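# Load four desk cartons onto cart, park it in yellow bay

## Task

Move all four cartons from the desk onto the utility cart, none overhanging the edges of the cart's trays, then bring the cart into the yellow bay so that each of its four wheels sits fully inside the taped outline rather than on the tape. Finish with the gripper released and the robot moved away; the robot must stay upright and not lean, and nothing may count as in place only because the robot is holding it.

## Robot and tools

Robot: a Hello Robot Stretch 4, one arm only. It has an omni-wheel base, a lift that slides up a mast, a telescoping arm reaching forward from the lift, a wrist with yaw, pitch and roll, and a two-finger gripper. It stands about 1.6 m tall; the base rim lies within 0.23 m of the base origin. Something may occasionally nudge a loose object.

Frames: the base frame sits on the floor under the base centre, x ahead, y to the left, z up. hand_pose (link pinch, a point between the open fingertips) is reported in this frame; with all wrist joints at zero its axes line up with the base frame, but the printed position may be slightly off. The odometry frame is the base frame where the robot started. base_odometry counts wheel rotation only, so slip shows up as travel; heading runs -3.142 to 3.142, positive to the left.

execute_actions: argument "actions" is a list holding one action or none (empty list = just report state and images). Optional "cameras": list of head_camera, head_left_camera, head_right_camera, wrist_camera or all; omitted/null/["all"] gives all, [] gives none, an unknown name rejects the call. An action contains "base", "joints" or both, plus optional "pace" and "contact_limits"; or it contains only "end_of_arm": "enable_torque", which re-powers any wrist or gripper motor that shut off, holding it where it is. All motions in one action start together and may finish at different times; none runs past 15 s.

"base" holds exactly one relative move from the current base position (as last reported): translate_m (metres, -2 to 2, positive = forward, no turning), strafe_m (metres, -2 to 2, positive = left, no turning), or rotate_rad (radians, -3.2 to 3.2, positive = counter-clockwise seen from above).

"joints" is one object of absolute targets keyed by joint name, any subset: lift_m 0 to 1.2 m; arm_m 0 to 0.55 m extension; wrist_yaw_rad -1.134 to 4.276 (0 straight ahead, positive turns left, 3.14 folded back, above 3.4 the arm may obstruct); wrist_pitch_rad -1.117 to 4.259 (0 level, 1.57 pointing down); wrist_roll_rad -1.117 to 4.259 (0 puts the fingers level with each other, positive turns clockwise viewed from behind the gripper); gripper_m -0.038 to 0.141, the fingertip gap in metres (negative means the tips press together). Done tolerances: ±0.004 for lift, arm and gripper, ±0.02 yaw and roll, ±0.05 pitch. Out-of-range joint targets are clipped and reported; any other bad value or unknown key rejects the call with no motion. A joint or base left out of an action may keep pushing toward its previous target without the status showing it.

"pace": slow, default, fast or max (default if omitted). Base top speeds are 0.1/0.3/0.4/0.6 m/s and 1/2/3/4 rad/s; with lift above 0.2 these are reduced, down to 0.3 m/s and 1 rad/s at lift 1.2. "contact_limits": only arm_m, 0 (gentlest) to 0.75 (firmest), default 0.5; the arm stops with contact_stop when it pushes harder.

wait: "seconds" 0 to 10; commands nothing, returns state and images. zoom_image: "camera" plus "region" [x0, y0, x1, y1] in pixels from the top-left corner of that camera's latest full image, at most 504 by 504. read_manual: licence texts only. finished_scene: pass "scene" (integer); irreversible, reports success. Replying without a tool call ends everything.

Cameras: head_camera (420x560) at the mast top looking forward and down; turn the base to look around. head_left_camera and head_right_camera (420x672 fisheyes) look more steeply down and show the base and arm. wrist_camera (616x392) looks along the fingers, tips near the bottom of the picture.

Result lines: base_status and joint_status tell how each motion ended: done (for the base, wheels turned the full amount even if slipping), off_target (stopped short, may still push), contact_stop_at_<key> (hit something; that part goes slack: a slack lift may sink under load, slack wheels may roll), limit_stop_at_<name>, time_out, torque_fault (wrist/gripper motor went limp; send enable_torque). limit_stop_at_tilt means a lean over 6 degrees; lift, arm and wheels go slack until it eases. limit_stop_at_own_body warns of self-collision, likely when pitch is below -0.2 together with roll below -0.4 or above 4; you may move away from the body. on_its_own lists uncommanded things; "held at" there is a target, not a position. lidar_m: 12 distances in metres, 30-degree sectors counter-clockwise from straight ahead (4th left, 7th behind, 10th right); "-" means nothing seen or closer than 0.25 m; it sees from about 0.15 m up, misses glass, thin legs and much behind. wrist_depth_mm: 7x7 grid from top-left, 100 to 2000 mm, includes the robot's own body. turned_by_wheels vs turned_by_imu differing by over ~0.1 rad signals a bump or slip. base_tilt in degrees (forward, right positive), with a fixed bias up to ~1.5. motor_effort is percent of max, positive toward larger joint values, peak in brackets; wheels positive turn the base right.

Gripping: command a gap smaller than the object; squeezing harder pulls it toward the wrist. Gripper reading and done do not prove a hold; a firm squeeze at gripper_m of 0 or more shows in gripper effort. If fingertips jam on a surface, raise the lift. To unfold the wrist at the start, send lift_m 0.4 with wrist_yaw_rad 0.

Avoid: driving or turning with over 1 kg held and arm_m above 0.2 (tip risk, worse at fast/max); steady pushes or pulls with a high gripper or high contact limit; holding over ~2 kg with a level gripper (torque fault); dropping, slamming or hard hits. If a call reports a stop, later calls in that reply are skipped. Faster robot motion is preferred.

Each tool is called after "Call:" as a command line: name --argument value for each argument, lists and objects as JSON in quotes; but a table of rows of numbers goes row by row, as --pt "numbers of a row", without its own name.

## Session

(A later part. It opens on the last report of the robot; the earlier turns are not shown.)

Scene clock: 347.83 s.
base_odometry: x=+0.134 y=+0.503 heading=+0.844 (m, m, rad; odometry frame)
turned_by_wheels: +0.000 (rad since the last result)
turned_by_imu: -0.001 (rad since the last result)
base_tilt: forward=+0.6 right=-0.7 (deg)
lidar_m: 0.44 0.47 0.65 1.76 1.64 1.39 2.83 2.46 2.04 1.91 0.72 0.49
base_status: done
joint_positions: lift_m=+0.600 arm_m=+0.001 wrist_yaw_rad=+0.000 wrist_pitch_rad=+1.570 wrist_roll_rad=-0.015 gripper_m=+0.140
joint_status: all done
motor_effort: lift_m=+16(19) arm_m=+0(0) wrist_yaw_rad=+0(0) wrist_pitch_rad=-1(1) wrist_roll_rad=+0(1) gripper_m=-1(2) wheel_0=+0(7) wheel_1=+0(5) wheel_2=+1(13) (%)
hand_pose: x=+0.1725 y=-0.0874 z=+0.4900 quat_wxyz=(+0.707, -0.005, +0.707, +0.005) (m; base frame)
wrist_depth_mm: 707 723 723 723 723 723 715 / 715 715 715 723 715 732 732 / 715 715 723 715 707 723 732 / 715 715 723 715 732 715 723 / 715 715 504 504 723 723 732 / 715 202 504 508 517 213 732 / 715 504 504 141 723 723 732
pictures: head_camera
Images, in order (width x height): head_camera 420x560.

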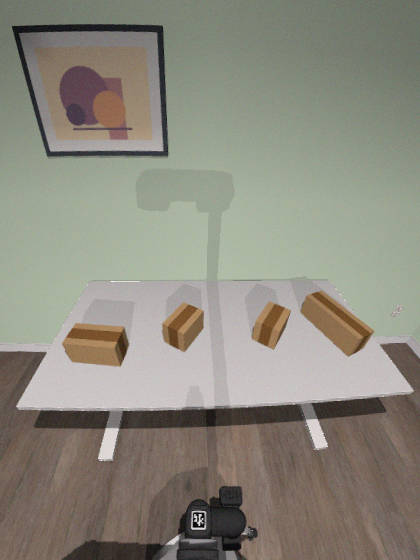

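Call:
execute_actions --actions '[{"base":{"strafe_m":0.55},"joints":{"lift_m":1.08},"pace":"fast"}]' --cameras '[]'

Call:
execute_actions --actions '[{"base":{"translate_m":0.12},"joints":{"arm_m":0.37},"pace":"fast"}]' --cameras '["wrist_camera","head_left_camera"]'

Scene clock: 366.40 s.
base_odometry: x=-0.277 y=+0.869 heading=+0.843 (m, m, rad; odometry frame)
turned_by_wheels: +0.000 (rad since the last result)
turned_by_imu: +0.001 (rad since the last result)
base_tilt: forward=+0.7 right=-0.7 (deg)
lidar_m: 0.43 1.24 1.28 1.22 1.29 1.17 1.16 2.92 2.60 2.47 0.69 0.43
base_status: done
joint_positions: lift_m=+1.080 arm_m=+0.001 wrist_yaw_rad=+0.000 wrist_pitch_rad=+1.570 wrist_roll_rad=-0.015 gripper_m=+0.140
joint_status: all done
motor_effort: lift_m=+23(24) arm_m=+0(0) wrist_yaw_rad=+0(1) wrist_pitch_rad=-1(2) wrist_roll_rad=-3(1) gripper_m=+2(2) wheel_0=+0(11) wheel_1=-1(10) wheel_2=+0(3) (%)
hand_pose: x=+0.1725 y=-0.0874 z=+0.9695 quat_wxyz=(+0.707, -0.005, +0.707, +0.005) (m; base frame)
wrist_depth_mm: 1182 1205 1229 1205 1205 1205 1205 / 1205 1182 1229 1229 1229 1205 1229 / 1229 1182 1205 1182 1205 1229 1229 / 1205 1229 1205 1205 1229 1205 1205 / 1205 1182 991 991 1205 1229 1205 / 1229 201 976 1008 1229 213 1229 / 1205 1205 1205 142 1229 1229 1205
pictures: none
No camera images: the call's "cameras" was empty. Leave "cameras" out to get every camera's image.

Scene clock: 368.27 s.
base_odometry: x=-0.197 y=+0.959 heading=+0.844 (m, m, rad; odometry frame)
turned_by_wheels: +0.000 (rad since the last result)
turned_by_imu: +0.000 (rad since the last result)
base_tilt: forward=+0.6 right=-0.7 (deg)
lidar_m: 0.30 0.34 1.26 1.21 1.30 1.32 1.24 3.07 2.62 2.44 0.48 0.34
base_status: done
joint_positions: lift_m=+1.080 arm_m=+0.369 wrist_yaw_rad=+0.000 wrist_pitch_rad=+1.570 wrist_roll_rad=-0.015 gripper_m=+0.140
joint_status: all done
motor_effort: lift_m=+23(23) arm_m=+6(6) wrist_yaw_rad=-1(1) wrist_pitch_rad=-1(1) wrist_roll_rad=+1(1) gripper_m=+2(4) wheel_0=+0(5) wheel_1=+0(3) wheel_2=+2(11) (%)
hand_pose: x=+0.5402 y=-0.0874 z=+0.9695 quat_wxyz=(+0.707, -0.005, +0.707, +0.005) (m; base frame)
wrist_depth_mm: 1138 469 473 473 473 477 477 / 1205 473 473 473 473 477 473 / 1205 473 473 477 473 477 439 / 1205 477 353 357 357 477 477 / 1205 477 477 355 355 477 480 / 1182 200 477 473 477 213 480 / 1182 473 473 141 473 477 480
pictures: head_left_camera, wrist_camera
Images, in order (width x height): head_left_camera 420x672, wrist_camera 616x392.

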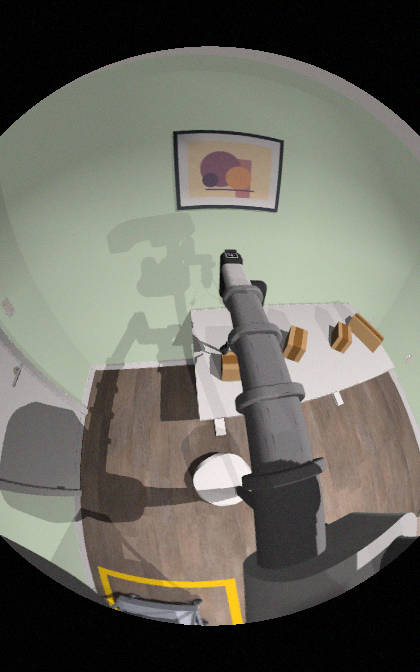

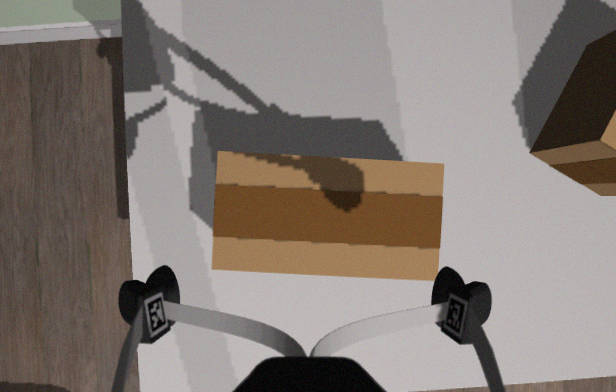

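Call:
execute_actions --actions '[{"joints":{"arm_m":0.405,"wrist_roll_rad":1.62,"lift_m":1.01}}]' --cameras '["wrist_camera"]'

Scene clock: 375.63 s.
base_odometry: x=-0.197 y=+0.959 heading=+0.844 (m, m, rad; odometry frame)
turned_by_wheels: +0.000 (rad since the last result)
turned_by_imu: +0.001 (rad since the last result)
base_tilt: forward=+0.7 right=-0.7 (deg)
lidar_m: 0.31 0.33 1.28 1.22 1.30 1.28 1.26 3.04 2.62 2.45 0.50 0.31
base_status: not commanded
joint_positions: lift_m=+1.010 arm_m=+0.404 wrist_yaw_rad=+0.000 wrist_pitch_rad=+1.570 wrist_roll_rad=+1.619 gripper_m=+0.140
joint_status: all done
motor_effort: lift_m=+16(22) arm_m=+6(6) wrist_yaw_rad=-1(1) wrist_pitch_rad=-2(1) wrist_roll_rad=+1(1) gripper_m=+1(0) wheel_0=+0(0) wheel_1=+0(0) wheel_2=+1(2) (%)
hand_pose: x=+0.5751 y=-0.0874 z=+0.9000 quat_wxyz=(+0.488, +0.512, +0.488, -0.512) (m; base frame)
wrist_depth_mm: 399 402 404 407 413 415 1182 / 397 402 404 407 410 415 1182 / 399 402 404 286 407 413 1182 / 399 399 402 286 407 410 931 / 397 397 399 286 407 410 946 / 397 201 283 285 286 213 1060 / 397 394 399 141 407 407 1160
pictures: wrist_camera
Images, in order (width x height): wrist_camera 616x392.

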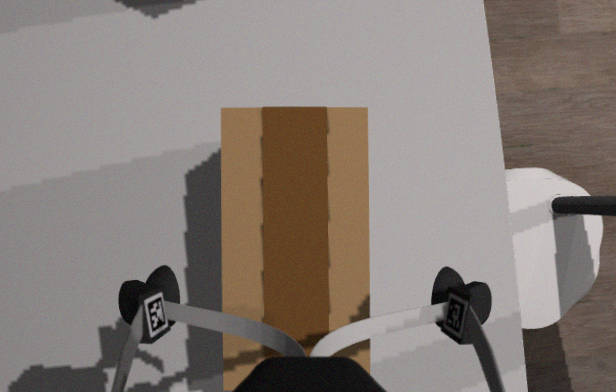

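Call:
execute_actions --actions '[{"joints":{"arm_m":0.411,"lift_m":0.922}}]' --cameras '["wrist_camera"]'

Scene clock: 396.63 s.
base_odometry: x=-0.197 y=+0.959 heading=+0.844 (m, m, rad; odometry frame)
turned_by_wheels: +0.000 (rad since the last result)
turned_by_imu: +0.001 (rad since the last result)
base_tilt: forward=+0.7 right=-0.7 (deg)
lidar_m: 0.32 0.31 1.28 1.23 1.28 1.28 1.28 3.07 2.58 2.42 0.48 0.34
base_status: not commanded
joint_positions: lift_m=+0.922 arm_m=+0.410 wrist_yaw_rad=+0.000 wrist_pitch_rad=+1.570 wrist_roll_rad=+1.619 gripper_m=+0.140
joint_status: all done
motor_effort: lift_m=+16(14) arm_m=+6(7) wrist_yaw_rad=+0(1) wrist_pitch_rad=-2(2) wrist_roll_rad=+1(1) gripper_m=+2(1) wheel_0=+0(0) wheel_1=+0(1) wheel_2=+2(2) (%)
hand_pose: x=+0.5811 y=-0.0874 z=+0.8120 quat_wxyz=(+0.488, +0.512, +0.488, -0.512) (m; base frame)
wrist_depth_mm: 312 312 315 320 320 324 1078 / 310 312 197 197 200 322 1098 / 310 312 197 198 199 322 699 / 309 312 196 197 198 320 322 / 309 312 196 196 198 319 320 / 307 202 195 196 198 213 320 / 309 312 195 142 197 319 320
pictures: wrist_camera
Images, in order (width x height): wrist_camera 616x392.

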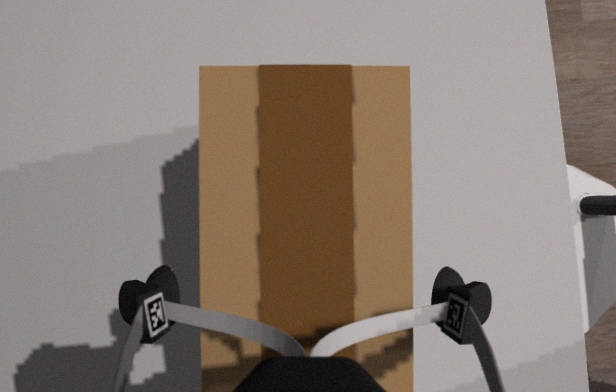

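Call:
execute_actions --actions '[{"joints":{"gripper_m":0.04}}]' --cameras '[]'

Call:
execute_actions --actions '[{"joints":{"lift_m":0.96},"pace":"slow"}]' --cameras '["wrist_camera"]'

Scene clock: 402.40 s.
base_odometry: x=-0.197 y=+0.959 heading=+0.844 (m, m, rad; odometry frame)
turned_by_wheels: +0.000 (rad since the last result)
turned_by_imu: +0.001 (rad since the last result)
base_tilt: forward=+0.7 right=-0.7 (deg)
lidar_m: 0.30 0.35 1.25 1.24 1.29 1.31 1.26 3.06 2.60 2.43 0.49 0.36
base_status: not commanded
joint_positions: lift_m=+0.922 arm_m=+0.410 wrist_yaw_rad=+0.000 wrist_pitch_rad=+1.570 wrist_roll_rad=+1.619 gripper_m=+0.041
joint_status: all done
motor_effort: lift_m=+16(16) arm_m=+6(6) wrist_yaw_rad=+0(0) wrist_pitch_rad=-2(2) wrist_roll_rad=+1(1) gripper_m=-22(24) wheel_0=+0(0) wheel_1=+0(0) wheel_2=+2(2) (%)
hand_pose: x=+0.5811 y=-0.0874 z=+0.8120 quat_wxyz=(+0.488, +0.512, +0.487, -0.512) (m; base frame)
wrist_depth_mm: 312 314 315 317 320 324 1098 / 309 312 177 178 179 322 1060 / 312 312 177 177 178 320 699 / 309 312 176 176 178 322 324 / 307 309 175 176 177 319 322 / 309 182 175 175 176 204 322 / 307 307 174 174 176 319 322
pictures: none
No camera images: the call's "cameras" was empty. Leave "cameras" out to get every camera's image.

Scene clock: 403.57 s.
base_odometry: x=-0.197 y=+0.959 heading=+0.844 (m, m, rad; odometry frame)
turned_by_wheels: +0.000 (rad since the last result)
turned_by_imu: +0.000 (rad since the last result)
base_tilt: forward=+0.7 right=-0.7 (deg)
lidar_m: 0.31 0.33 1.27 1.23 1.31 1.29 1.28 3.01 2.61 2.45 0.51 0.34
base_status: not commanded
joint_positions: lift_m=+0.960 arm_m=+0.410 wrist_yaw_rad=+0.000 wrist_pitch_rad=+1.570 wrist_roll_rad=+1.619 gripper_m=+0.041
joint_status: all done
motor_effort: lift_m=+25(22) arm_m=+6(6) wrist_yaw_rad=+0(0) wrist_pitch_rad=-1(1) wrist_roll_rad=+1(0) gripper_m=-25(23) wheel_0=+0(0) wheel_1=+0(0) wheel_2=+1(1) (%)
hand_pose: x=+0.5811 y=-0.0874 z=+0.8493 quat_wxyz=(+0.488, +0.512, +0.487, -0.512) (m; base frame)
wrist_depth_mm: 349 351 353 355 357 359 1118 / 347 349 178 178 179 359 1138 / 347 349 177 177 179 359 1098 / 345 347 176 176 178 357 878 / 347 347 175 176 176 357 891 / 345 182 175 175 176 204 878 / 343 345 174 174 176 355 1118
pictures: wrist_camera
Images, in order (width x height): wrist_camera 616x392.

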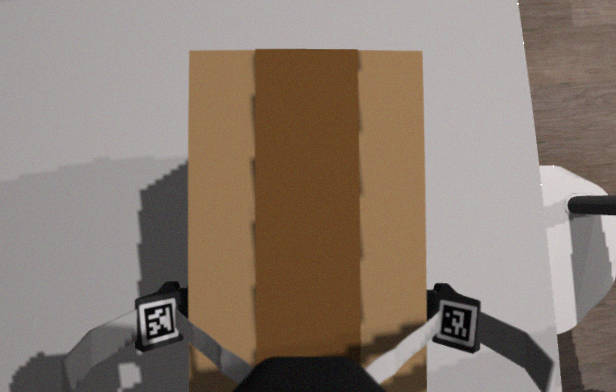

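Call:
execute_actions --actions '[{"base":{"translate_m":-0.75},"joints":{"lift_m":1.11,"arm_m":0.05,"wrist_roll_rad":0.0}}]' --cameras '["head_left_camera"]'

Call:
execute_actions --actions '[{"base":{"rotate_rad":3.2}}]' --cameras '["head_left_camera","head_right_camera","wrist_camera"]'

Scene clock: 420.53 s.
base_odometry: x=-0.696 y=+0.398 heading=+0.843 (m, m, rad; odometry frame)
turned_by_wheels: +0.000 (rad since the last result)
turned_by_imu: +0.004 (rad since the last result)
base_tilt: forward=+0.7 right=-0.7 (deg)
lidar_m: 0.26 1.82 1.27 1.20 0.75 0.55 0.93 2.29 2.37 2.49 1.61 0.29
base_status: done
joint_positions: lift_m=+1.110 arm_m=+0.051 wrist_yaw_rad=+0.000 wrist_pitch_rad=+1.570 wrist_roll_rad=+0.001 gripper_m=+0.041
joint_status: all done
motor_effort: lift_m=+24(25) arm_m=-5(7) wrist_yaw_rad=+1(1) wrist_pitch_rad=-3(0) wrist_roll_rad=-2(5) gripper_m=-24(24) wheel_0=-1(5) wheel_1=-1(5) wheel_2=-2(8) (%)
hand_pose: x=+0.2220 y=-0.0874 z=+0.9994 quat_wxyz=(+0.707, +0.000, +0.707, +0.000) (m; base frame)
wrist_depth_mm: 1255 1255 1229 1255 1229 1255 1229 / 1205 1255 178 178 180 1229 1229 / 1229 1255 177 177 179 1281 1255 / 1255 1229 176 177 178 1255 1255 / 1255 1229 175 176 177 1255 1255 / 1255 182 175 175 176 204 1229 / 1205 1255 174 174 176 1255 1255
pictures: head_left_camera
Images, in order (width x height): head_left_camera 420x672.

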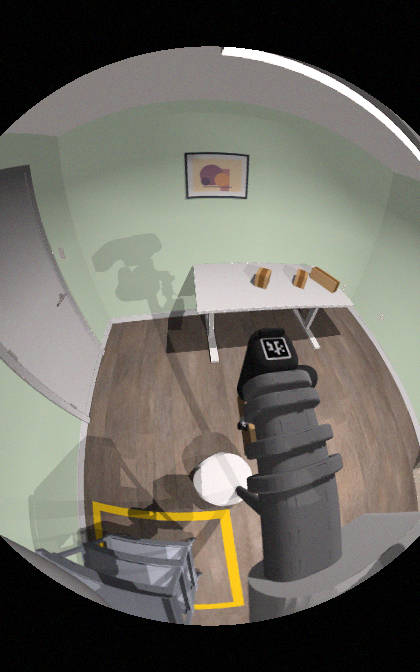

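Scene clock: 424.33 s.
base_odometry: x=-0.696 y=+0.398 heading=-2.240 (m, m, rad; odometry frame)
turned_by_wheels: +3.200 (rad since the last result)
turned_by_imu: +3.126 (rad since the last result)
base_tilt: forward=+0.7 right=-0.7 (deg)
lidar_m: 0.28 2.28 2.35 2.48 1.58 1.11 1.04 1.77 1.27 1.20 0.71 0.27
base_status: done
joint_positions: lift_m=+1.110 arm_m=+0.051 wrist_yaw_rad=+0.000 wrist_pitch_rad=+1.570 wrist_roll_rad=+0.000 gripper_m=+0.041
joint_status: not commanded
motor_effort: lift_m=+23(24) arm_m=-6(6) wrist_yaw_rad=+0(0) wrist_pitch_rad=-2(3) wrist_roll_rad=+0(2) gripper_m=-25(25) wheel_0=-1(5) wheel_1=-1(5) wheel_2=-1(4) (%)
hand_pose: x=+0.2222 y=-0.0874 z=+0.9994 quat_wxyz=(+0.707, +0.000, +0.707, +0.000) (m; base frame)
wrist_depth_mm: 1255 1255 1255 1255 759 759 759 / 1229 1255 177 178 179 1042 1042 / 1255 1255 177 177 178 1281 1229 / 1255 1229 176 176 177 1255 1281 / 1229 1229 175 176 177 1255 1281 / 1229 182 175 175 176 204 1281 / 1229 1255 173 175 176 1229 1255
pictures: head_left_camera, head_right_camera, wrist_camera
Images, in order (width x height): head_left_camera 420x672, head_right_camera 420x672, wrist_camera 616x392.

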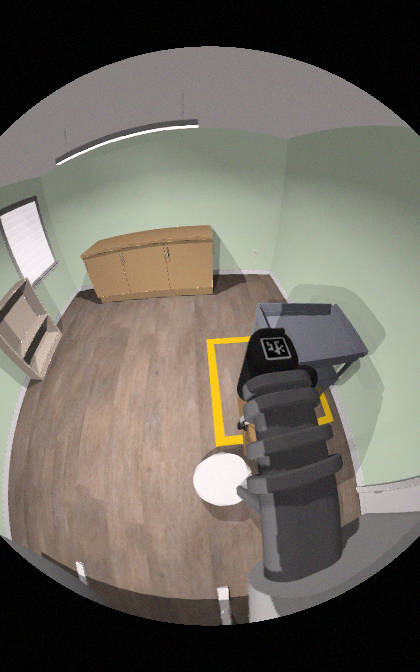

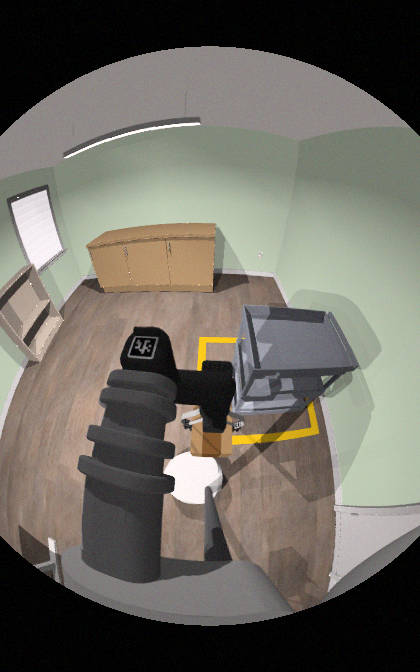

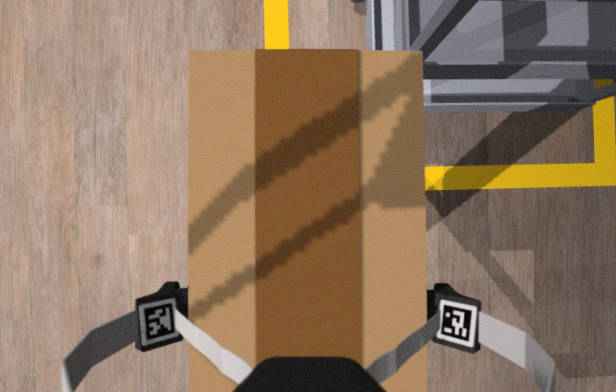

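Call:
execute_actions --actions '[{"base":{"strafe_m":-0.64}}]' --cameras '[]'

Call:
execute_actions --actions '[{"base":{"translate_m":0.17},"joints":{"arm_m":0.36}}]' --cameras '["head_left_camera","head_right_camera","wrist_camera"]'

Scene clock: 441.90 s.
base_odometry: x=-1.198 y=+0.795 heading=-2.240 (m, m, rad; odometry frame)
turned_by_wheels: +0.000 (rad since the last result)
turned_by_imu: +0.002 (rad since the last result)
base_tilt: forward=+0.6 right=-0.7 (deg)
lidar_m: 0.26 0.50 2.95 3.15 1.58 1.22 1.82 0.83 0.61 0.58 0.59 0.28
base_status: done
joint_positions: lift_m=+1.110 arm_m=+0.051 wrist_yaw_rad=+0.000 wrist_pitch_rad=+1.570 wrist_roll_rad=+0.000 gripper_m=+0.041
joint_status: not commanded
motor_effort: lift_m=+23(23) arm_m=-6(6) wrist_yaw_rad=+0(1) wrist_pitch_rad=-1(2) wrist_roll_rad=-1(2) gripper_m=-24(25) wheel_0=-1(9) wheel_1=+2(7) wheel_2=+1(1) (%)
hand_pose: x=+0.2221 y=-0.0874 z=+0.9994 quat_wxyz=(+0.707, +0.000, +0.707, +0.000) (m; base frame)
wrist_depth_mm: 723 759 768 759 759 1060 741 / 1229 946 177 177 179 1060 750 / 1229 1229 176 177 178 1098 759 / 1229 1229 177 177 177 1078 759 / 1229 1229 175 175 177 1098 768 / 1229 182 174 175 176 204 759 / 1255 1229 173 174 175 1042 723
pictures: none
No camera images: the call's "cameras" was empty. Leave "cameras" out to get every camera's image.

Scene clock: 443.93 s.
base_odometry: x=-1.303 y=+0.662 heading=-2.240 (m, m, rad; odometry frame)
turned_by_wheels: +0.000 (rad since the last result)
turned_by_imu: +0.000 (rad since the last result)
base_tilt: forward=+0.7 right=-0.7 (deg)
lidar_m: 0.30 0.33 0.47 2.91 1.78 1.36 2.00 0.83 0.58 0.56 0.59 0.34
base_status: done
joint_positions: lift_m=+1.110 arm_m=+0.359 wrist_yaw_rad=+0.000 wrist_pitch_rad=+1.570 wrist_roll_rad=+0.000 gripper_m=+0.041
joint_status: all done
motor_effort: lift_m=+23(23) arm_m=+6(6) wrist_yaw_rad=-1(1) wrist_pitch_rad=-1(4) wrist_roll_rad=-2(3) gripper_m=-22(23) wheel_0=+0(5) wheel_1=-1(4) wheel_2=+1(9) (%)
hand_pose: x=+0.5301 y=-0.0874 z=+0.9994 quat_wxyz=(+0.707, +0.000, +0.707, +0.000) (m; base frame)
wrist_depth_mm: 421 424 427 430 430 370 732 / 427 430 178 178 179 370 732 / 430 427 177 177 179 377 741 / 427 427 175 177 178 377 741 / 427 424 175 176 177 382 750 / 427 183 174 175 176 204 759 / 427 430 174 174 176 375 715
pictures: head_left_camera, head_right_camera, wrist_camera
Images, in order (width x height): head_left_camera 420x672, head_right_camera 420x672, wrist_camera 616x392.

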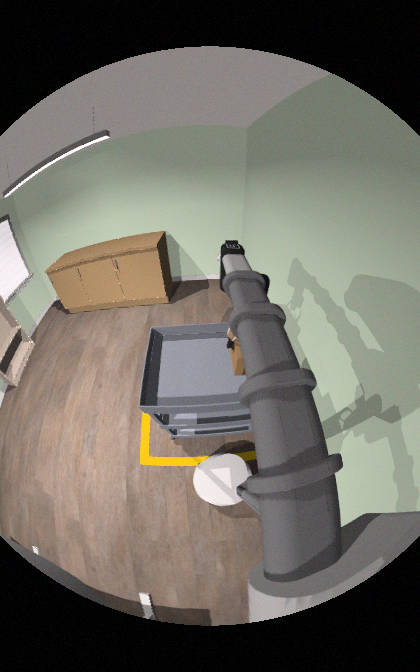

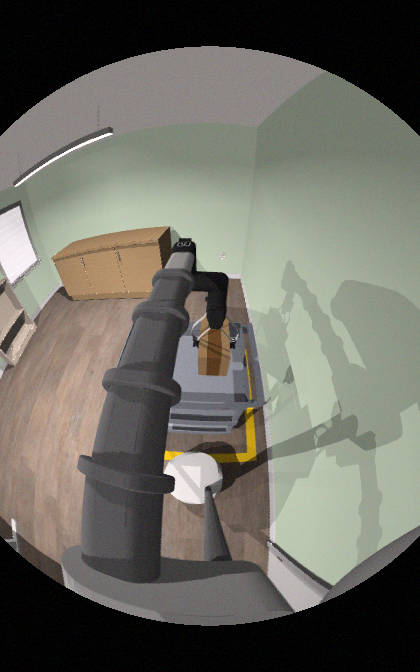

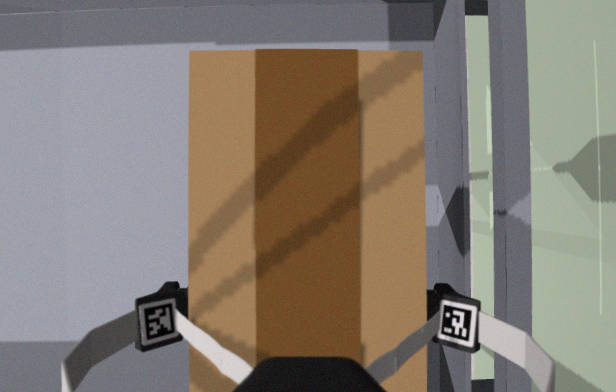

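Call:
execute_actions --actions '[{"base":{"strafe_m":-0.04},"joints":{"lift_m":0.995}}]' --cameras '[]'

Call:
execute_actions --actions '[{"joints":{"gripper_m":0.135}}]' --cameras '["wrist_camera"]'

Scene clock: 456.40 s.
base_odometry: x=-1.335 y=+0.687 heading=-2.240 (m, m, rad; odometry frame)
turned_by_wheels: +0.000 (rad since the last result)
turned_by_imu: +0.001 (rad since the last result)
base_tilt: forward=+0.7 right=-0.7 (deg)
lidar_m: 0.30 0.33 0.49 2.95 1.84 1.37 1.98 0.80 0.55 0.52 0.54 0.33
base_status: done
joint_positions: lift_m=+0.995 arm_m=+0.359 wrist_yaw_rad=+0.000 wrist_pitch_rad=+1.570 wrist_roll_rad=+0.000 gripper_m=+0.041
joint_status: all done
motor_effort: lift_m=+17(20) arm_m=+6(6) wrist_yaw_rad=-1(1) wrist_pitch_rad=-2(1) wrist_roll_rad=+0(2) gripper_m=-23(24) wheel_0=-2(7) wheel_1=+2(8) wheel_2=+0(2) (%)
hand_pose: x=+0.5301 y=-0.0874 z=+0.8850 quat_wxyz=(+0.707, +0.000, +0.707, +0.000) (m; base frame)
wrist_depth_mm: 310 310 310 314 314 289 244 / 312 312 177 178 179 293 245 / 312 310 177 177 178 272 246 / 312 312 176 176 178 274 246 / 312 312 175 175 177 274 246 / 314 182 175 175 176 204 246 / 312 312 173 174 176 255 245
pictures: none
No camera images: the call's "cameras" was empty. Leave "cameras" out to get every camera's image.

Scene clock: 458.30 s.
base_odometry: x=-1.335 y=+0.687 heading=-2.240 (m, m, rad; odometry frame)
turned_by_wheels: +0.000 (rad since the last result)
turned_by_imu: +0.001 (rad since the last result)
base_tilt: forward=+0.7 right=-0.7 (deg)
lidar_m: 0.32 0.34 0.46 2.93 1.82 1.38 1.99 0.78 0.58 0.52 0.55 0.33
base_status: not commanded
joint_positions: lift_m=+0.995 arm_m=+0.359 wrist_yaw_rad=+0.000 wrist_pitch_rad=+1.570 wrist_roll_rad=+0.000 gripper_m=+0.135
joint_status: all done
motor_effort: lift_m=+17(17) arm_m=+6(6) wrist_yaw_rad=+0(0) wrist_pitch_rad=-3(3) wrist_roll_rad=-1(2) gripper_m=+0(25) wheel_0=-2(2) wheel_1=+2(2) wheel_2=+0(0) (%)
hand_pose: x=+0.5300 y=-0.0874 z=+0.8850 quat_wxyz=(+0.707, +0.000, +0.707, +0.000) (m; base frame)
wrist_depth_mm: 312 312 314 314 314 289 246 / 310 312 195 195 196 291 245 / 314 314 195 195 196 272 246 / 312 314 195 195 196 272 245 / 314 315 195 195 196 276 246 / 314 203 195 196 196 245 247 / 312 312 196 148 197 266 247
pictures: wrist_camera
Images, in order (width x height): wrist_camera 616x392.

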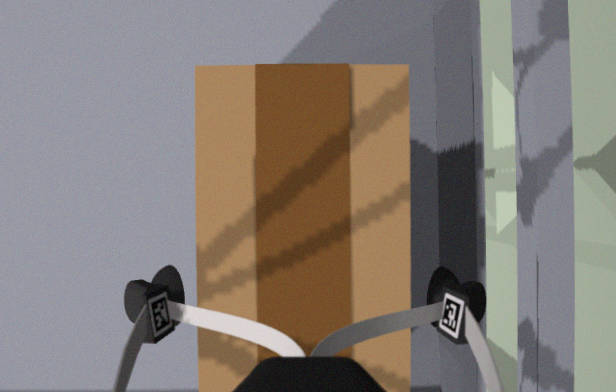

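Call:
execute_actions --actions '[{"joints":{"lift_m":1.08},"pace":"fast"}]' --cameras '[]'

Call:
execute_actions --actions '[{"base":{"rotate_rad":2.355},"joints":{"arm_m":0.02,"gripper_m":0.141},"pace":"fast"}]' --cameras '[]'

Call:
execute_actions --actions '[{"base":{"translate_m":1.38},"pace":"fast"}]' --cameras '[]'

Call:
execute_actions --actions '[{"base":{"rotate_rad":0.875},"joints":{"arm_m":0.45},"pace":"fast"}]' --cameras '["wrist_camera","head_left_camera"]'

Scene clock: 473.53 s.
base_odometry: x=-1.335 y=+0.687 heading=-2.240 (m, m, rad; odometry frame)
turned_by_wheels: +0.000 (rad since the last result)
turned_by_imu: +0.001 (rad since the last result)
base_tilt: forward=+0.7 right=-0.8 (deg)
lidar_m: 0.28 0.35 0.47 2.94 1.81 1.38 1.97 0.81 0.56 0.51 0.56 0.34
base_status: not commanded
joint_positions: lift_m=+1.080 arm_m=+0.359 wrist_yaw_rad=+0.000 wrist_pitch_rad=+1.570 wrist_roll_rad=+0.000 gripper_m=+0.135
joint_status: all done
motor_effort: lift_m=+23(27) arm_m=+6(6) wrist_yaw_rad=+0(1) wrist_pitch_rad=-3(3) wrist_roll_rad=-1(1) gripper_m=+2(0) wheel_0=-2(1) wheel_1=+2(1) wheel_2=+0(0) (%)
hand_pose: x=+0.5300 y=-0.0874 z=+0.9695 quat_wxyz=(+0.707, +0.000, +0.707, +0.000) (m; base frame)
wrist_depth_mm: 397 399 399 399 399 798 668 / 397 397 399 402 402 788 683 / 397 397 397 281 357 798 676 / 397 399 399 281 364 809 691 / 399 399 402 281 364 820 691 / 397 203 281 281 281 330 691 / 397 399 399 148 370 820 691
pictures: none
No camera images: the call's "cameras" was empty. Leave "cameras" out to get every camera's image.

Scene clock: 476.57 s.
base_odometry: x=-1.335 y=+0.687 heading=+0.115 (m, m, rad; odometry frame)
turned_by_wheels: +2.355 (rad since the last result)
turned_by_imu: +2.301 (rad since the last result)
base_tilt: forward=+0.7 right=-0.7 (deg)
lidar_m: 1.46 1.36 1.16 0.65 0.54 0.53 0.42 0.33 0.31 0.38 2.96 3.18
base_status: done
joint_positions: lift_m=+1.080 arm_m=+0.021 wrist_yaw_rad=+0.000 wrist_pitch_rad=+1.570 wrist_roll_rad=+0.000 gripper_m=+0.141
joint_status: all done
motor_effort: lift_m=+23(23) arm_m=-6(7) wrist_yaw_rad=+0(1) wrist_pitch_rad=-2(3) wrist_roll_rad=-1(2) gripper_m=+2(4) wheel_0=+0(4) wheel_1=-2(5) wheel_2=+0(5) (%)
hand_pose: x=+0.1922 y=-0.0874 z=+0.9695 quat_wxyz=(+0.707, +0.000, +0.707, +0.000) (m; base frame)
wrist_depth_mm: 1205 1205 1205 1205 1205 1229 1205 / 1205 1205 1205 1229 1205 1205 1229 / 1205 1205 1205 1205 1205 1205 1229 / 1205 1205 1229 1229 1255 1229 1205 / 1182 1205 1008 991 1205 1229 1229 / 1182 209 991 991 1229 211 1255 / 1025 1205 1205 142 1060 715 732
pictures: none
No camera images: the call's "cameras" was empty. Leave "cameras" out to get every camera's image.

Scene clock: 482.17 s.
base_odometry: x=+0.036 y=+0.845 heading=+0.115 (m, m, rad; odometry frame)
turned_by_wheels: +0.000 (rad since the last result)
turned_by_imu: -0.003 (rad since the last result)
base_tilt: forward=+0.6 right=-0.7 (deg)
lidar_m: 0.34 0.28 0.26 0.31 1.52 1.53 1.50 1.40 2.98 2.51 2.17 0.68
base_status: done
joint_positions: lift_m=+1.080 arm_m=+0.021 wrist_yaw_rad=+0.000 wrist_pitch_rad=+1.570 wrist_roll_rad=+0.000 gripper_m=+0.141
joint_status: not commanded
motor_effort: lift_m=+22(22) arm_m=-5(6) wrist_yaw_rad=+0(0) wrist_pitch_rad=-2(2) wrist_roll_rad=-2(0) gripper_m=+1(1) wheel_0=+1(4) wheel_1=-1(4) wheel_2=+0(9) (%)
hand_pose: x=+0.1921 y=-0.0874 z=+0.9695 quat_wxyz=(+0.707, +0.000, +0.707, +0.000) (m; base frame)
wrist_depth_mm: 477 477 473 1205 1229 1229 1229 / 473 473 1205 1229 1229 1229 1205 / 477 473 1205 1229 1205 1255 1205 / 473 1205 1229 1229 1229 1255 1229 / 1205 1205 991 1008 1229 1229 1205 / 1229 210 991 991 1205 211 1229 / 1205 1205 1205 142 1205 1229 1255
pictures: none
No camera images: the call's "cameras" was empty. Leave "cameras" out to get every camera's image.

Scene clock: 484.13 s.
base_odometry: x=+0.036 y=+0.845 heading=+0.990 (m, m, rad; odometry frame)
turned_by_wheels: +0.875 (rad since the last result)
turned_by_imu: +0.855 (rad since the last result)
base_tilt: forward=+0.7 right=-0.6 (deg)
lidar_m: 0.27 0.28 0.43 1.50 1.63 1.39 3.02 2.58 2.24 1.06 0.41 0.27
base_status: done
joint_positions: lift_m=+1.080 arm_m=+0.449 wrist_yaw_rad=+0.000 wrist_pitch_rad=+1.570 wrist_roll_rad=+0.000 gripper_m=+0.141
joint_status: all done
motor_effort: lift_m=+22(22) arm_m=+6(7) wrist_yaw_rad=-1(1) wrist_pitch_rad=-1(1) wrist_roll_rad=-1(2) gripper_m=+0(1) wheel_0=+0(5) wheel_1=+0(5) wheel_2=+0(5) (%)
hand_pose: x=+0.6202 y=-0.0874 z=+0.9695 quat_wxyz=(+0.707, +0.000, +0.707, +0.000) (m; base frame)
wrist_depth_mm: 473 473 473 477 477 477 477 / 473 473 477 473 473 480 477 / 469 473 473 473 477 473 480 / 469 473 473 473 445 355 477 / 469 473 477 473 355 355 477 / 473 210 469 469 357 211 480 / 469 473 473 142 477 480 480
pictures: head_left_camera, wrist_camera
Images, in order (width x height): head_left_camera 420x672, wrist_camera 616x392.

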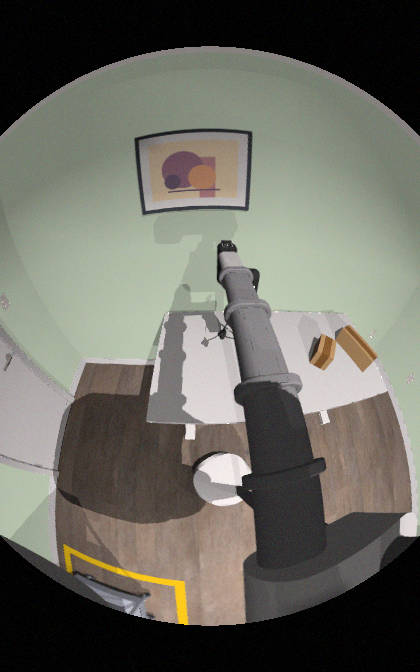

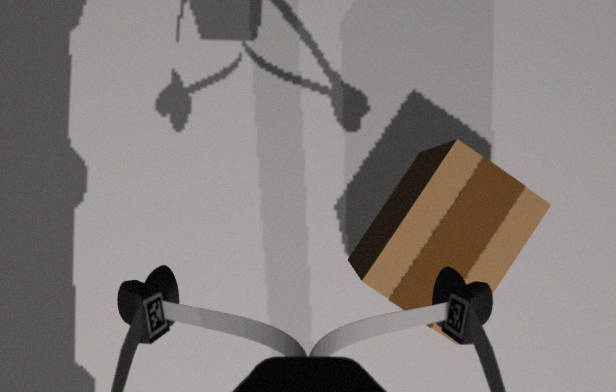

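Call:
execute_actions --actions '[{"base":{"strafe_m":-0.138},"joints":{"arm_m":0.466,"wrist_roll_rad":0.6,"lift_m":1.0}}]' --cameras '["wrist_camera"]'

Scene clock: 492.30 s.
base_odometry: x=+0.152 y=+0.770 heading=+0.990 (m, m, rad; odometry frame)
turned_by_wheels: +0.000 (rad since the last result)
turned_by_imu: +0.001 (rad since the last result)
base_tilt: forward=+0.7 right=-0.7 (deg)
lidar_m: 0.27 0.30 0.44 1.64 1.76 1.46 3.01 2.39 2.09 1.04 0.42 0.30
base_status: done
joint_positions: lift_m=+1.000 arm_m=+0.465 wrist_yaw_rad=+0.000 wrist_pitch_rad=+1.570 wrist_roll_rad=+0.599 gripper_m=+0.141
joint_status: all done
motor_effort: lift_m=+16(23) arm_m=+6(6) wrist_yaw_rad=+0(0) wrist_pitch_rad=-2(1) wrist_roll_rad=+1(7) gripper_m=+1(2) wheel_0=-2(8) wheel_1=+0(8) wheel_2=-1(3) (%)
hand_pose: x=+0.6361 y=-0.0874 z=+0.8900 quat_wxyz=(+0.676, +0.209, +0.675, -0.209) (m; base frame)
wrist_depth_mm: 389 392 394 394 399 397 399 / 389 389 394 394 394 397 399 / 387 392 389 394 397 397 402 / 389 392 392 274 397 399 402 / 389 392 392 274 397 397 399 / 389 208 276 274 276 211 402 / 389 392 394 142 397 399 402
pictures: wrist_camera
Images, in order (width x height): wrist_camera 616x392.

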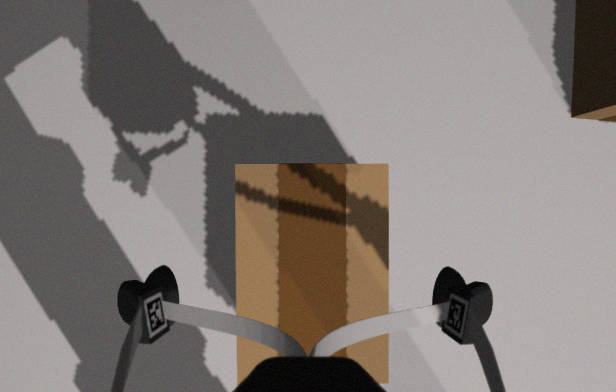

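Call:
execute_actions --actions '[{"joints":{"lift_m":0.922}}]' --cameras '["wrist_camera"]'

Call:
execute_actions --actions '[{"joints":{"gripper_m":0.04}}]' --cameras '["wrist_camera"]'

Scene clock: 497.70 s.
base_odometry: x=+0.152 y=+0.770 heading=+0.990 (m, m, rad; odometry frame)
turned_by_wheels: +0.000 (rad since the last result)
turned_by_imu: +0.001 (rad since the last result)
base_tilt: forward=+0.6 right=-0.7 (deg)
lidar_m: 0.26 0.32 0.42 1.65 1.75 1.45 3.02 2.38 2.10 1.03 0.38 0.27
base_status: not commanded
joint_positions: lift_m=+0.922 arm_m=+0.465 wrist_yaw_rad=+0.000 wrist_pitch_rad=+1.570 wrist_roll_rad=+0.599 gripper_m=+0.141
joint_status: all done
motor_effort: lift_m=+16(14) arm_m=+6(6) wrist_yaw_rad=-1(1) wrist_pitch_rad=-1(2) wrist_roll_rad=+0(1) gripper_m=+1(2) wheel_0=-2(1) wheel_1=+0(1) wheel_2=-1(1) (%)
hand_pose: x=+0.6361 y=-0.0874 z=+0.8120 quat_wxyz=(+0.676, +0.209, +0.675, -0.209) (m; base frame)
wrist_depth_mm: 309 314 315 315 315 319 320 / 310 314 315 317 319 319 320 / 310 312 314 315 315 319 319 / 310 312 196 196 197 317 320 / 312 312 195 196 198 319 319 / 312 208 195 195 197 211 320 / 312 312 196 141 198 319 320
pictures: wrist_camera
Images, in order (width x height): wrist_camera 616x392.

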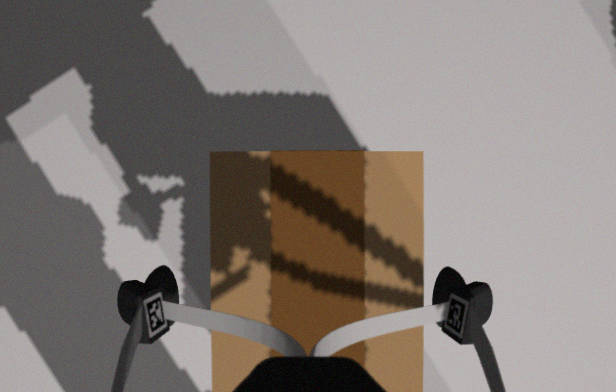

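Scene clock: 499.70 s.
base_odometry: x=+0.152 y=+0.770 heading=+0.990 (m, m, rad; odometry frame)
turned_by_wheels: +0.000 (rad since the last result)
turned_by_imu: +0.001 (rad since the last result)
base_tilt: forward=+0.7 right=-0.7 (deg)
lidar_m: 0.27 0.30 0.44 1.64 1.71 1.48 3.03 2.39 2.12 1.09 0.39 0.29
base_status: not commanded
joint_positions: lift_m=+0.922 arm_m=+0.465 wrist_yaw_rad=+0.000 wrist_pitch_rad=+1.570 wrist_roll_rad=+0.599 gripper_m=+0.041
joint_status: all done
motor_effort: lift_m=+17(17) arm_m=+6(6) wrist_yaw_rad=-1(0) wrist_pitch_rad=-2(4) wrist_roll_rad=+1(1) gripper_m=-25(26) wheel_0=-1(1) wheel_1=-1(0) wheel_2=-1(1) (%)
hand_pose: x=+0.6361 y=-0.0874 z=+0.8119 quat_wxyz=(+0.676, +0.209, +0.675, -0.209) (m; base frame)
wrist_depth_mm: 309 312 312 315 315 317 319 / 309 312 312 314 317 317 319 / 310 310 314 314 317 319 319 / 310 310 175 175 176 319 320 / 309 312 175 175 176 315 320 / 310 182 174 175 176 203 320 / 312 310 174 174 176 319 320
pictures: wrist_camera
Images, in order (width x height): wrist_camera 616x392.

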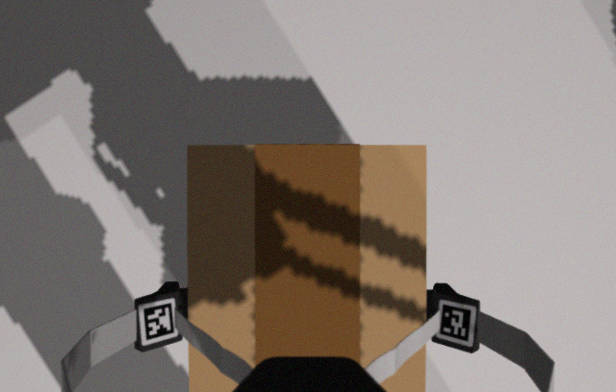

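Call:
execute_actions --actions '[{"base":{"rotate_rad":2.358},"joints":{"lift_m":1.13,"arm_m":0.05,"wrist_roll_rad":0.0}}]' --cameras '[]'

Call:
execute_actions --actions '[{"base":{"translate_m":1.33},"pace":"fast"}]' --cameras '["head_left_camera"]'

Call:
execute_actions --actions '[{"base":{"rotate_rad":0.845},"joints":{"arm_m":0.42}}]' --cameras '["wrist_camera","head_left_camera","head_right_camera"]'

Scene clock: 516.03 s.
base_odometry: x=+0.152 y=+0.770 heading=-2.935 (m, m, rad; odometry frame)
turned_by_wheels: +2.358 (rad since the last result)
turned_by_imu: +2.305 (rad since the last result)
base_tilt: forward=+0.7 right=-0.7 (deg)
lidar_m: 1.45 1.56 2.96 2.33 2.01 0.62 0.34 0.27 0.27 0.33 1.66 1.66
base_status: done
joint_positions: lift_m=+1.130 arm_m=+0.051 wrist_yaw_rad=+0.000 wrist_pitch_rad=+1.570 wrist_roll_rad=+0.000 gripper_m=+0.041
joint_status: all done
motor_effort: lift_m=+25(25) arm_m=-6(7) wrist_yaw_rad=-1(2) wrist_pitch_rad=-2(1) wrist_roll_rad=-4(6) gripper_m=-23(26) wheel_0=+0(5) wheel_1=+1(7) wheel_2=+1(5) (%)
hand_pose: x=+0.2222 y=-0.0874 z=+1.0193 quat_wxyz=(+0.707, +0.000, +0.707, +0.000) (m; base frame)
wrist_depth_mm: 1255 1255 1281 1255 1281 1281 1255 / 1255 1255 1255 1281 1255 1281 1281 / 1255 1255 1255 1255 1255 1255 1281 / 1281 1281 175 175 176 1281 1308 / 1255 1255 175 175 176 1281 1255 / 1281 182 174 175 176 203 1281 / 1255 1229 174 175 176 1255 530
pictures: none
No camera images: the call's "cameras" was empty. Leave "cameras" out to get every camera's image.

Scene clock: 521.67 s.
base_odometry: x=-1.150 y=+0.497 heading=-2.935 (m, m, rad; odometry frame)
turned_by_wheels: +0.000 (rad since the last result)
turned_by_imu: -0.003 (rad since the last result)
base_tilt: forward=+0.7 right=-0.7 (deg)
lidar_m: 0.33 0.30 0.28 2.41 2.73 2.96 1.49 1.33 1.50 0.88 0.76 0.76
base_status: done
joint_positions: lift_m=+1.130 arm_m=+0.051 wrist_yaw_rad=+0.000 wrist_pitch_rad=+1.570 wrist_roll_rad=+0.000 gripper_m=+0.041
joint_status: not commanded
motor_effort: lift_m=+25(25) arm_m=-5(6) wrist_yaw_rad=+0(1) wrist_pitch_rad=-1(2) wrist_roll_rad=-1(0) gripper_m=-24(25) wheel_0=+1(5) wheel_1=+1(5) wheel_2=+2(8) (%)
hand_pose: x=+0.2222 y=-0.0874 z=+1.0193 quat_wxyz=(+0.707, +0.000, +0.707, +0.000) (m; base frame)
wrist_depth_mm: 449 449 442 1255 1138 842 691 / 449 449 788 1308 1255 991 778 / 449 452 759 1281 1281 1205 904 / 433 778 174 175 176 1281 1098 / 707 1098 175 175 176 1281 1281 / 1255 182 174 175 176 204 1281 / 1255 1281 174 175 175 1281 1281
pictures: head_left_camera
Images, in order (width x height): head_left_camera 420x672.

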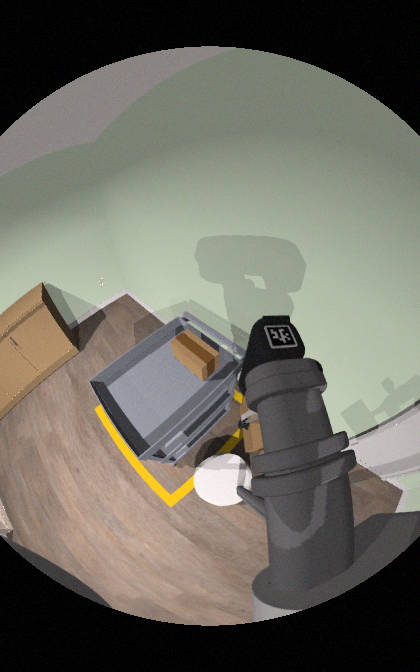

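Scene clock: 523.87 s.
base_odometry: x=-1.150 y=+0.497 heading=-2.090 (m, m, rad; odometry frame)
turned_by_wheels: +0.845 (rad since the last result)
turned_by_imu: +0.826 (rad since the last result)
base_tilt: forward=+0.7 right=-0.8 (deg)
lidar_m: 0.29 0.33 2.73 2.94 1.66 1.30 2.00 1.01 0.80 0.76 0.40 0.32
base_status: done
joint_positions: lift_m=+1.130 arm_m=+0.419 wrist_yaw_rad=+0.000 wrist_pitch_rad=+1.570 wrist_roll_rad=+0.000 gripper_m=+0.041
joint_status: all done
motor_effort: lift_m=+24(25) arm_m=+6(7) wrist_yaw_rad=-1(1) wrist_pitch_rad=-1(0) wrist_roll_rad=-1(2) gripper_m=-26(27) wheel_0=-2(5) wheel_1=-1(6) wheel_2=+0(5) (%)
hand_pose: x=+0.5902 y=-0.0874 z=+1.0193 quat_wxyz=(+0.708, +0.000, +0.707, +0.000) (m; base frame)
wrist_depth_mm: 1281 1229 1255 1281 1229 1281 1182 / 1255 445 442 452 449 452 455 / 1255 445 449 449 449 452 452 / 1255 445 175 175 176 452 452 / 1255 449 174 175 176 449 359 / 1255 182 175 175 176 204 334 / 1255 433 174 175 176 430 334
pictures: head_left_camera, head_right_camera, wrist_camera
Images, in order (width x height): head_left_camera 420x672, head_right_camera 420x672, wrist_camera 616x392.

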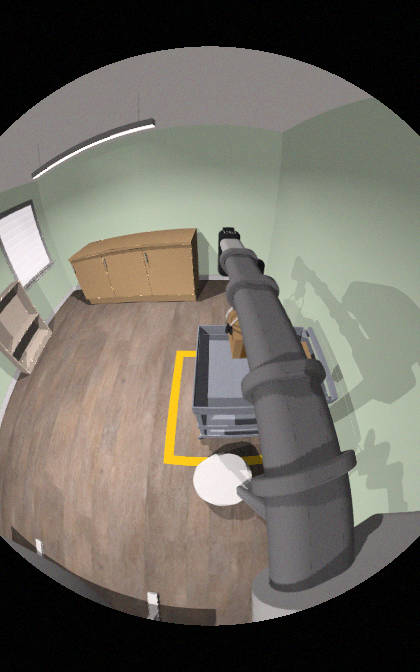

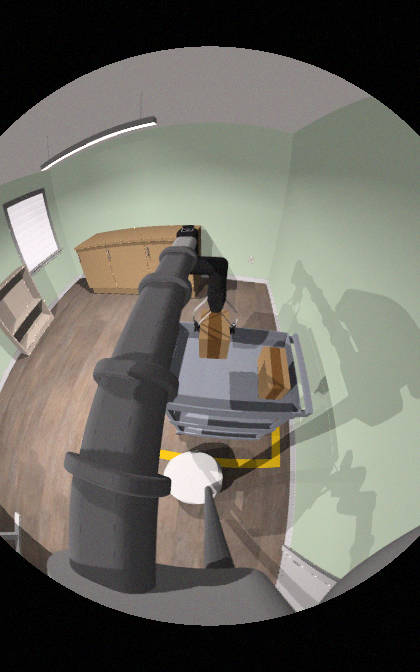

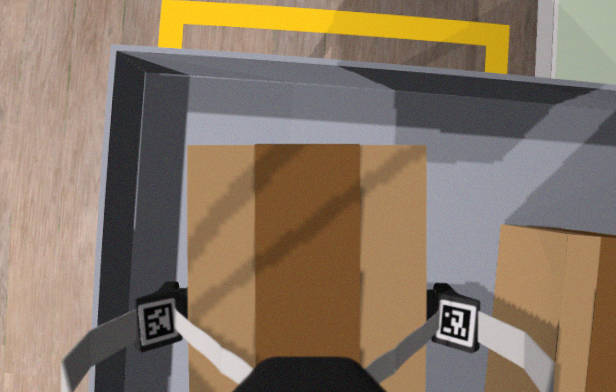

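Call:
execute_actions --actions '[{"base":{"strafe_m":0.095},"joints":{"arm_m":0.495,"wrist_roll_rad":0.07,"lift_m":1.06}}]' --cameras '["wrist_camera"]'

Scene clock: 537.80 s.
base_odometry: x=-1.068 y=+0.450 heading=-2.090 (m, m, rad; odometry frame)
turned_by_wheels: +0.000 (rad since the last result)
turned_by_imu: +0.001 (rad since the last result)
base_tilt: forward=+0.6 right=-0.8 (deg)
lidar_m: 0.29 2.17 2.66 2.85 1.66 1.26 1.75 1.15 0.88 0.85 0.43 0.32
base_status: done
joint_positions: lift_m=+1.060 arm_m=+0.494 wrist_yaw_rad=+0.000 wrist_pitch_rad=+1.570 wrist_roll_rad=+0.069 gripper_m=+0.041
joint_status: all done
motor_effort: lift_m=+17(24) arm_m=+6(6) wrist_yaw_rad=-1(0) wrist_pitch_rad=-1(1) wrist_roll_rad=+0(1) gripper_m=-25(26) wheel_0=+0(8) wheel_1=-1(6) wheel_2=+0(1) (%)
hand_pose: x=+0.6652 y=-0.0874 z=+0.9499 quat_wxyz=(+0.707, +0.025, +0.706, -0.025) (m; base frame)
wrist_depth_mm: 1205 1205 1182 1182 1205 1229 1182 / 1160 1182 1205 1205 1205 1205 1205 / 1182 1205 309 306 310 379 382 / 1160 1205 175 175 176 382 382 / 1182 1182 174 175 176 382 384 / 1182 182 175 175 176 204 382 / 1182 1205 175 175 176 384 384
pictures: wrist_camera
Images, in order (width x height): wrist_camera 616x392.

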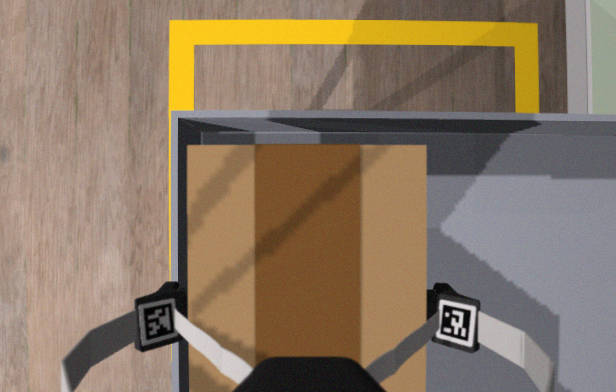

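Call:
execute_actions --actions '[{"joints":{"lift_m":0.995}}]' --cameras '[]'

Call:
execute_actions --actions '[{"joints":{"gripper_m":0.13}}]' --cameras '["wrist_camera"]'

Call:
execute_actions --actions '[{"joints":{"lift_m":1.08},"pace":"fast"}]' --cameras '["wrist_camera"]'

Scene clock: 546.47 s.
base_odometry: x=-1.068 y=+0.450 heading=-2.090 (m, m, rad; odometry frame)
turned_by_wheels: +0.000 (rad since the last result)
turned_by_imu: +0.001 (rad since the last result)
base_tilt: forward=+0.7 right=-0.7 (deg)
lidar_m: 0.30 2.18 2.63 2.87 1.68 1.26 1.72 1.12 0.89 0.84 0.45 0.31
base_status: not commanded
joint_positions: lift_m=+0.995 arm_m=+0.494 wrist_yaw_rad=+0.000 wrist_pitch_rad=+1.570 wrist_roll_rad=+0.069 gripper_m=+0.041
joint_status: all done
motor_effort: lift_m=+18(17) arm_m=+6(6) wrist_yaw_rad=+0(0) wrist_pitch_rad=-2(1) wrist_roll_rad=+1(1) gripper_m=-23(26) wheel_0=+0(0) wheel_1=-1(1) wheel_2=+0(0) (%)
hand_pose: x=+0.6652 y=-0.0874 z=+0.8849 quat_wxyz=(+0.707, +0.025, +0.706, -0.025) (m; base frame)
wrist_depth_mm: 1138 1098 1138 1118 1118 1138 1118 / 1138 1118 1118 1098 1138 1118 1098 / 1098 1118 307 306 306 315 315 / 1118 1118 175 175 176 315 315 / 1098 1118 175 175 176 315 315 / 1118 182 175 175 176 204 317 / 1118 260 174 175 176 315 315
pictures: none
No camera images: the call's "cameras" was empty. Leave "cameras" out to get every camera's image.

Scene clock: 548.30 s.
base_odometry: x=-1.068 y=+0.450 heading=-2.090 (m, m, rad; odometry frame)
turned_by_wheels: +0.000 (rad since the last result)
turned_by_imu: +0.001 (rad since the last result)
base_tilt: forward=+0.7 right=-0.7 (deg)
lidar_m: 0.28 2.18 2.64 2.85 1.67 1.27 1.79 1.13 0.88 0.83 0.41 0.32
base_status: not commanded
joint_positions: lift_m=+0.995 arm_m=+0.494 wrist_yaw_rad=+0.000 wrist_pitch_rad=+1.570 wrist_roll_rad=+0.070 gripper_m=+0.130
joint_status: all done
motor_effort: lift_m=+17(17) arm_m=+6(6) wrist_yaw_rad=+0(0) wrist_pitch_rad=-2(2) wrist_roll_rad=-1(2) gripper_m=-3(26) wheel_0=+0(0) wheel_1=-1(1) wheel_2=+0(1) (%)
hand_pose: x=+0.6651 y=-0.0874 z=+0.8849 quat_wxyz=(+0.707, +0.025, +0.706, -0.025) (m; base frame)
wrist_depth_mm: 1098 1138 1138 1118 1118 1098 1118 / 1118 1118 1138 1118 1138 1138 1138 / 1138 1118 312 306 314 317 317 / 1138 1118 195 195 196 315 319 / 1118 1138 195 195 196 317 317 / 1138 213 195 195 196 315 319 / 1098 286 195 147 196 317 319
pictures: wrist_camera
Images, in order (width x height): wrist_camera 616x392.

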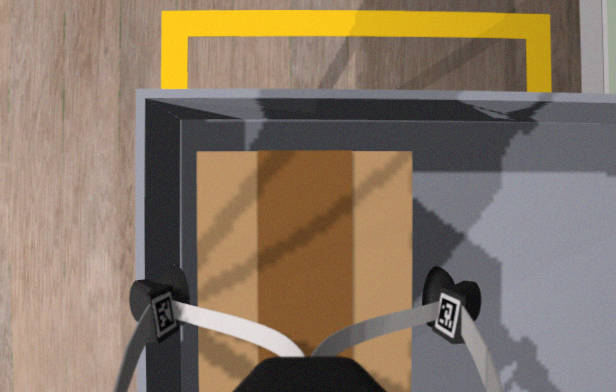

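Scene clock: 549.40 s.
base_odometry: x=-1.068 y=+0.450 heading=-2.090 (m, m, rad; odometry frame)
turned_by_wheels: +0.000 (rad since the last result)
turned_by_imu: +0.000 (rad since the last result)
base_tilt: forward=+0.7 right=-0.7 (deg)
lidar_m: 0.30 2.16 2.61 2.84 1.67 1.27 1.73 1.13 0.89 0.84 0.40 0.31
base_status: not commanded
joint_positions: lift_m=+1.080 arm_m=+0.494 wrist_yaw_rad=+0.000 wrist_pitch_rad=+1.570 wrist_roll_rad=+0.070 gripper_m=+0.130
joint_status: all done
motor_effort: lift_m=+23(24) arm_m=+6(6) wrist_yaw_rad=+0(0) wrist_pitch_rad=-2(2) wrist_roll_rad=+0(0) gripper_m=-2(0) wheel_0=+0(0) wheel_1=-1(1) wheel_2=-1(0) (%)
hand_pose: x=+0.6651 y=-0.0874 z=+0.9695 quat_wxyz=(+0.707, +0.025, +0.706, -0.025) (m; base frame)
wrist_depth_mm: 1205 1205 1205 1205 1229 1229 1255 / 1205 1205 1229 1182 1205 1229 1205 / 1205 1229 357 394 402 402 404 / 1205 1205 327 281 399 404 402 / 1205 1205 327 279 402 402 404 / 1205 214 281 281 282 402 407 / 1229 1205 340 147 402 402 402
pictures: wrist_camera
Images, in order (width x height): wrist_camera 616x392.

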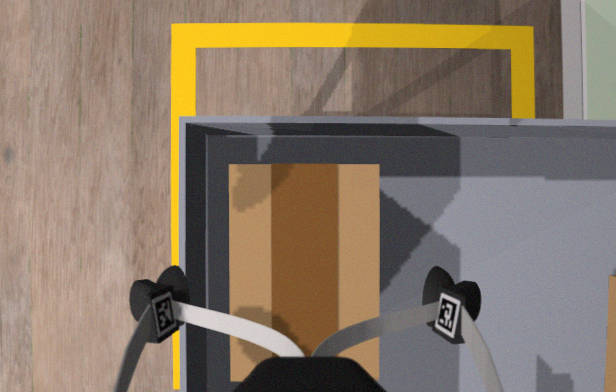

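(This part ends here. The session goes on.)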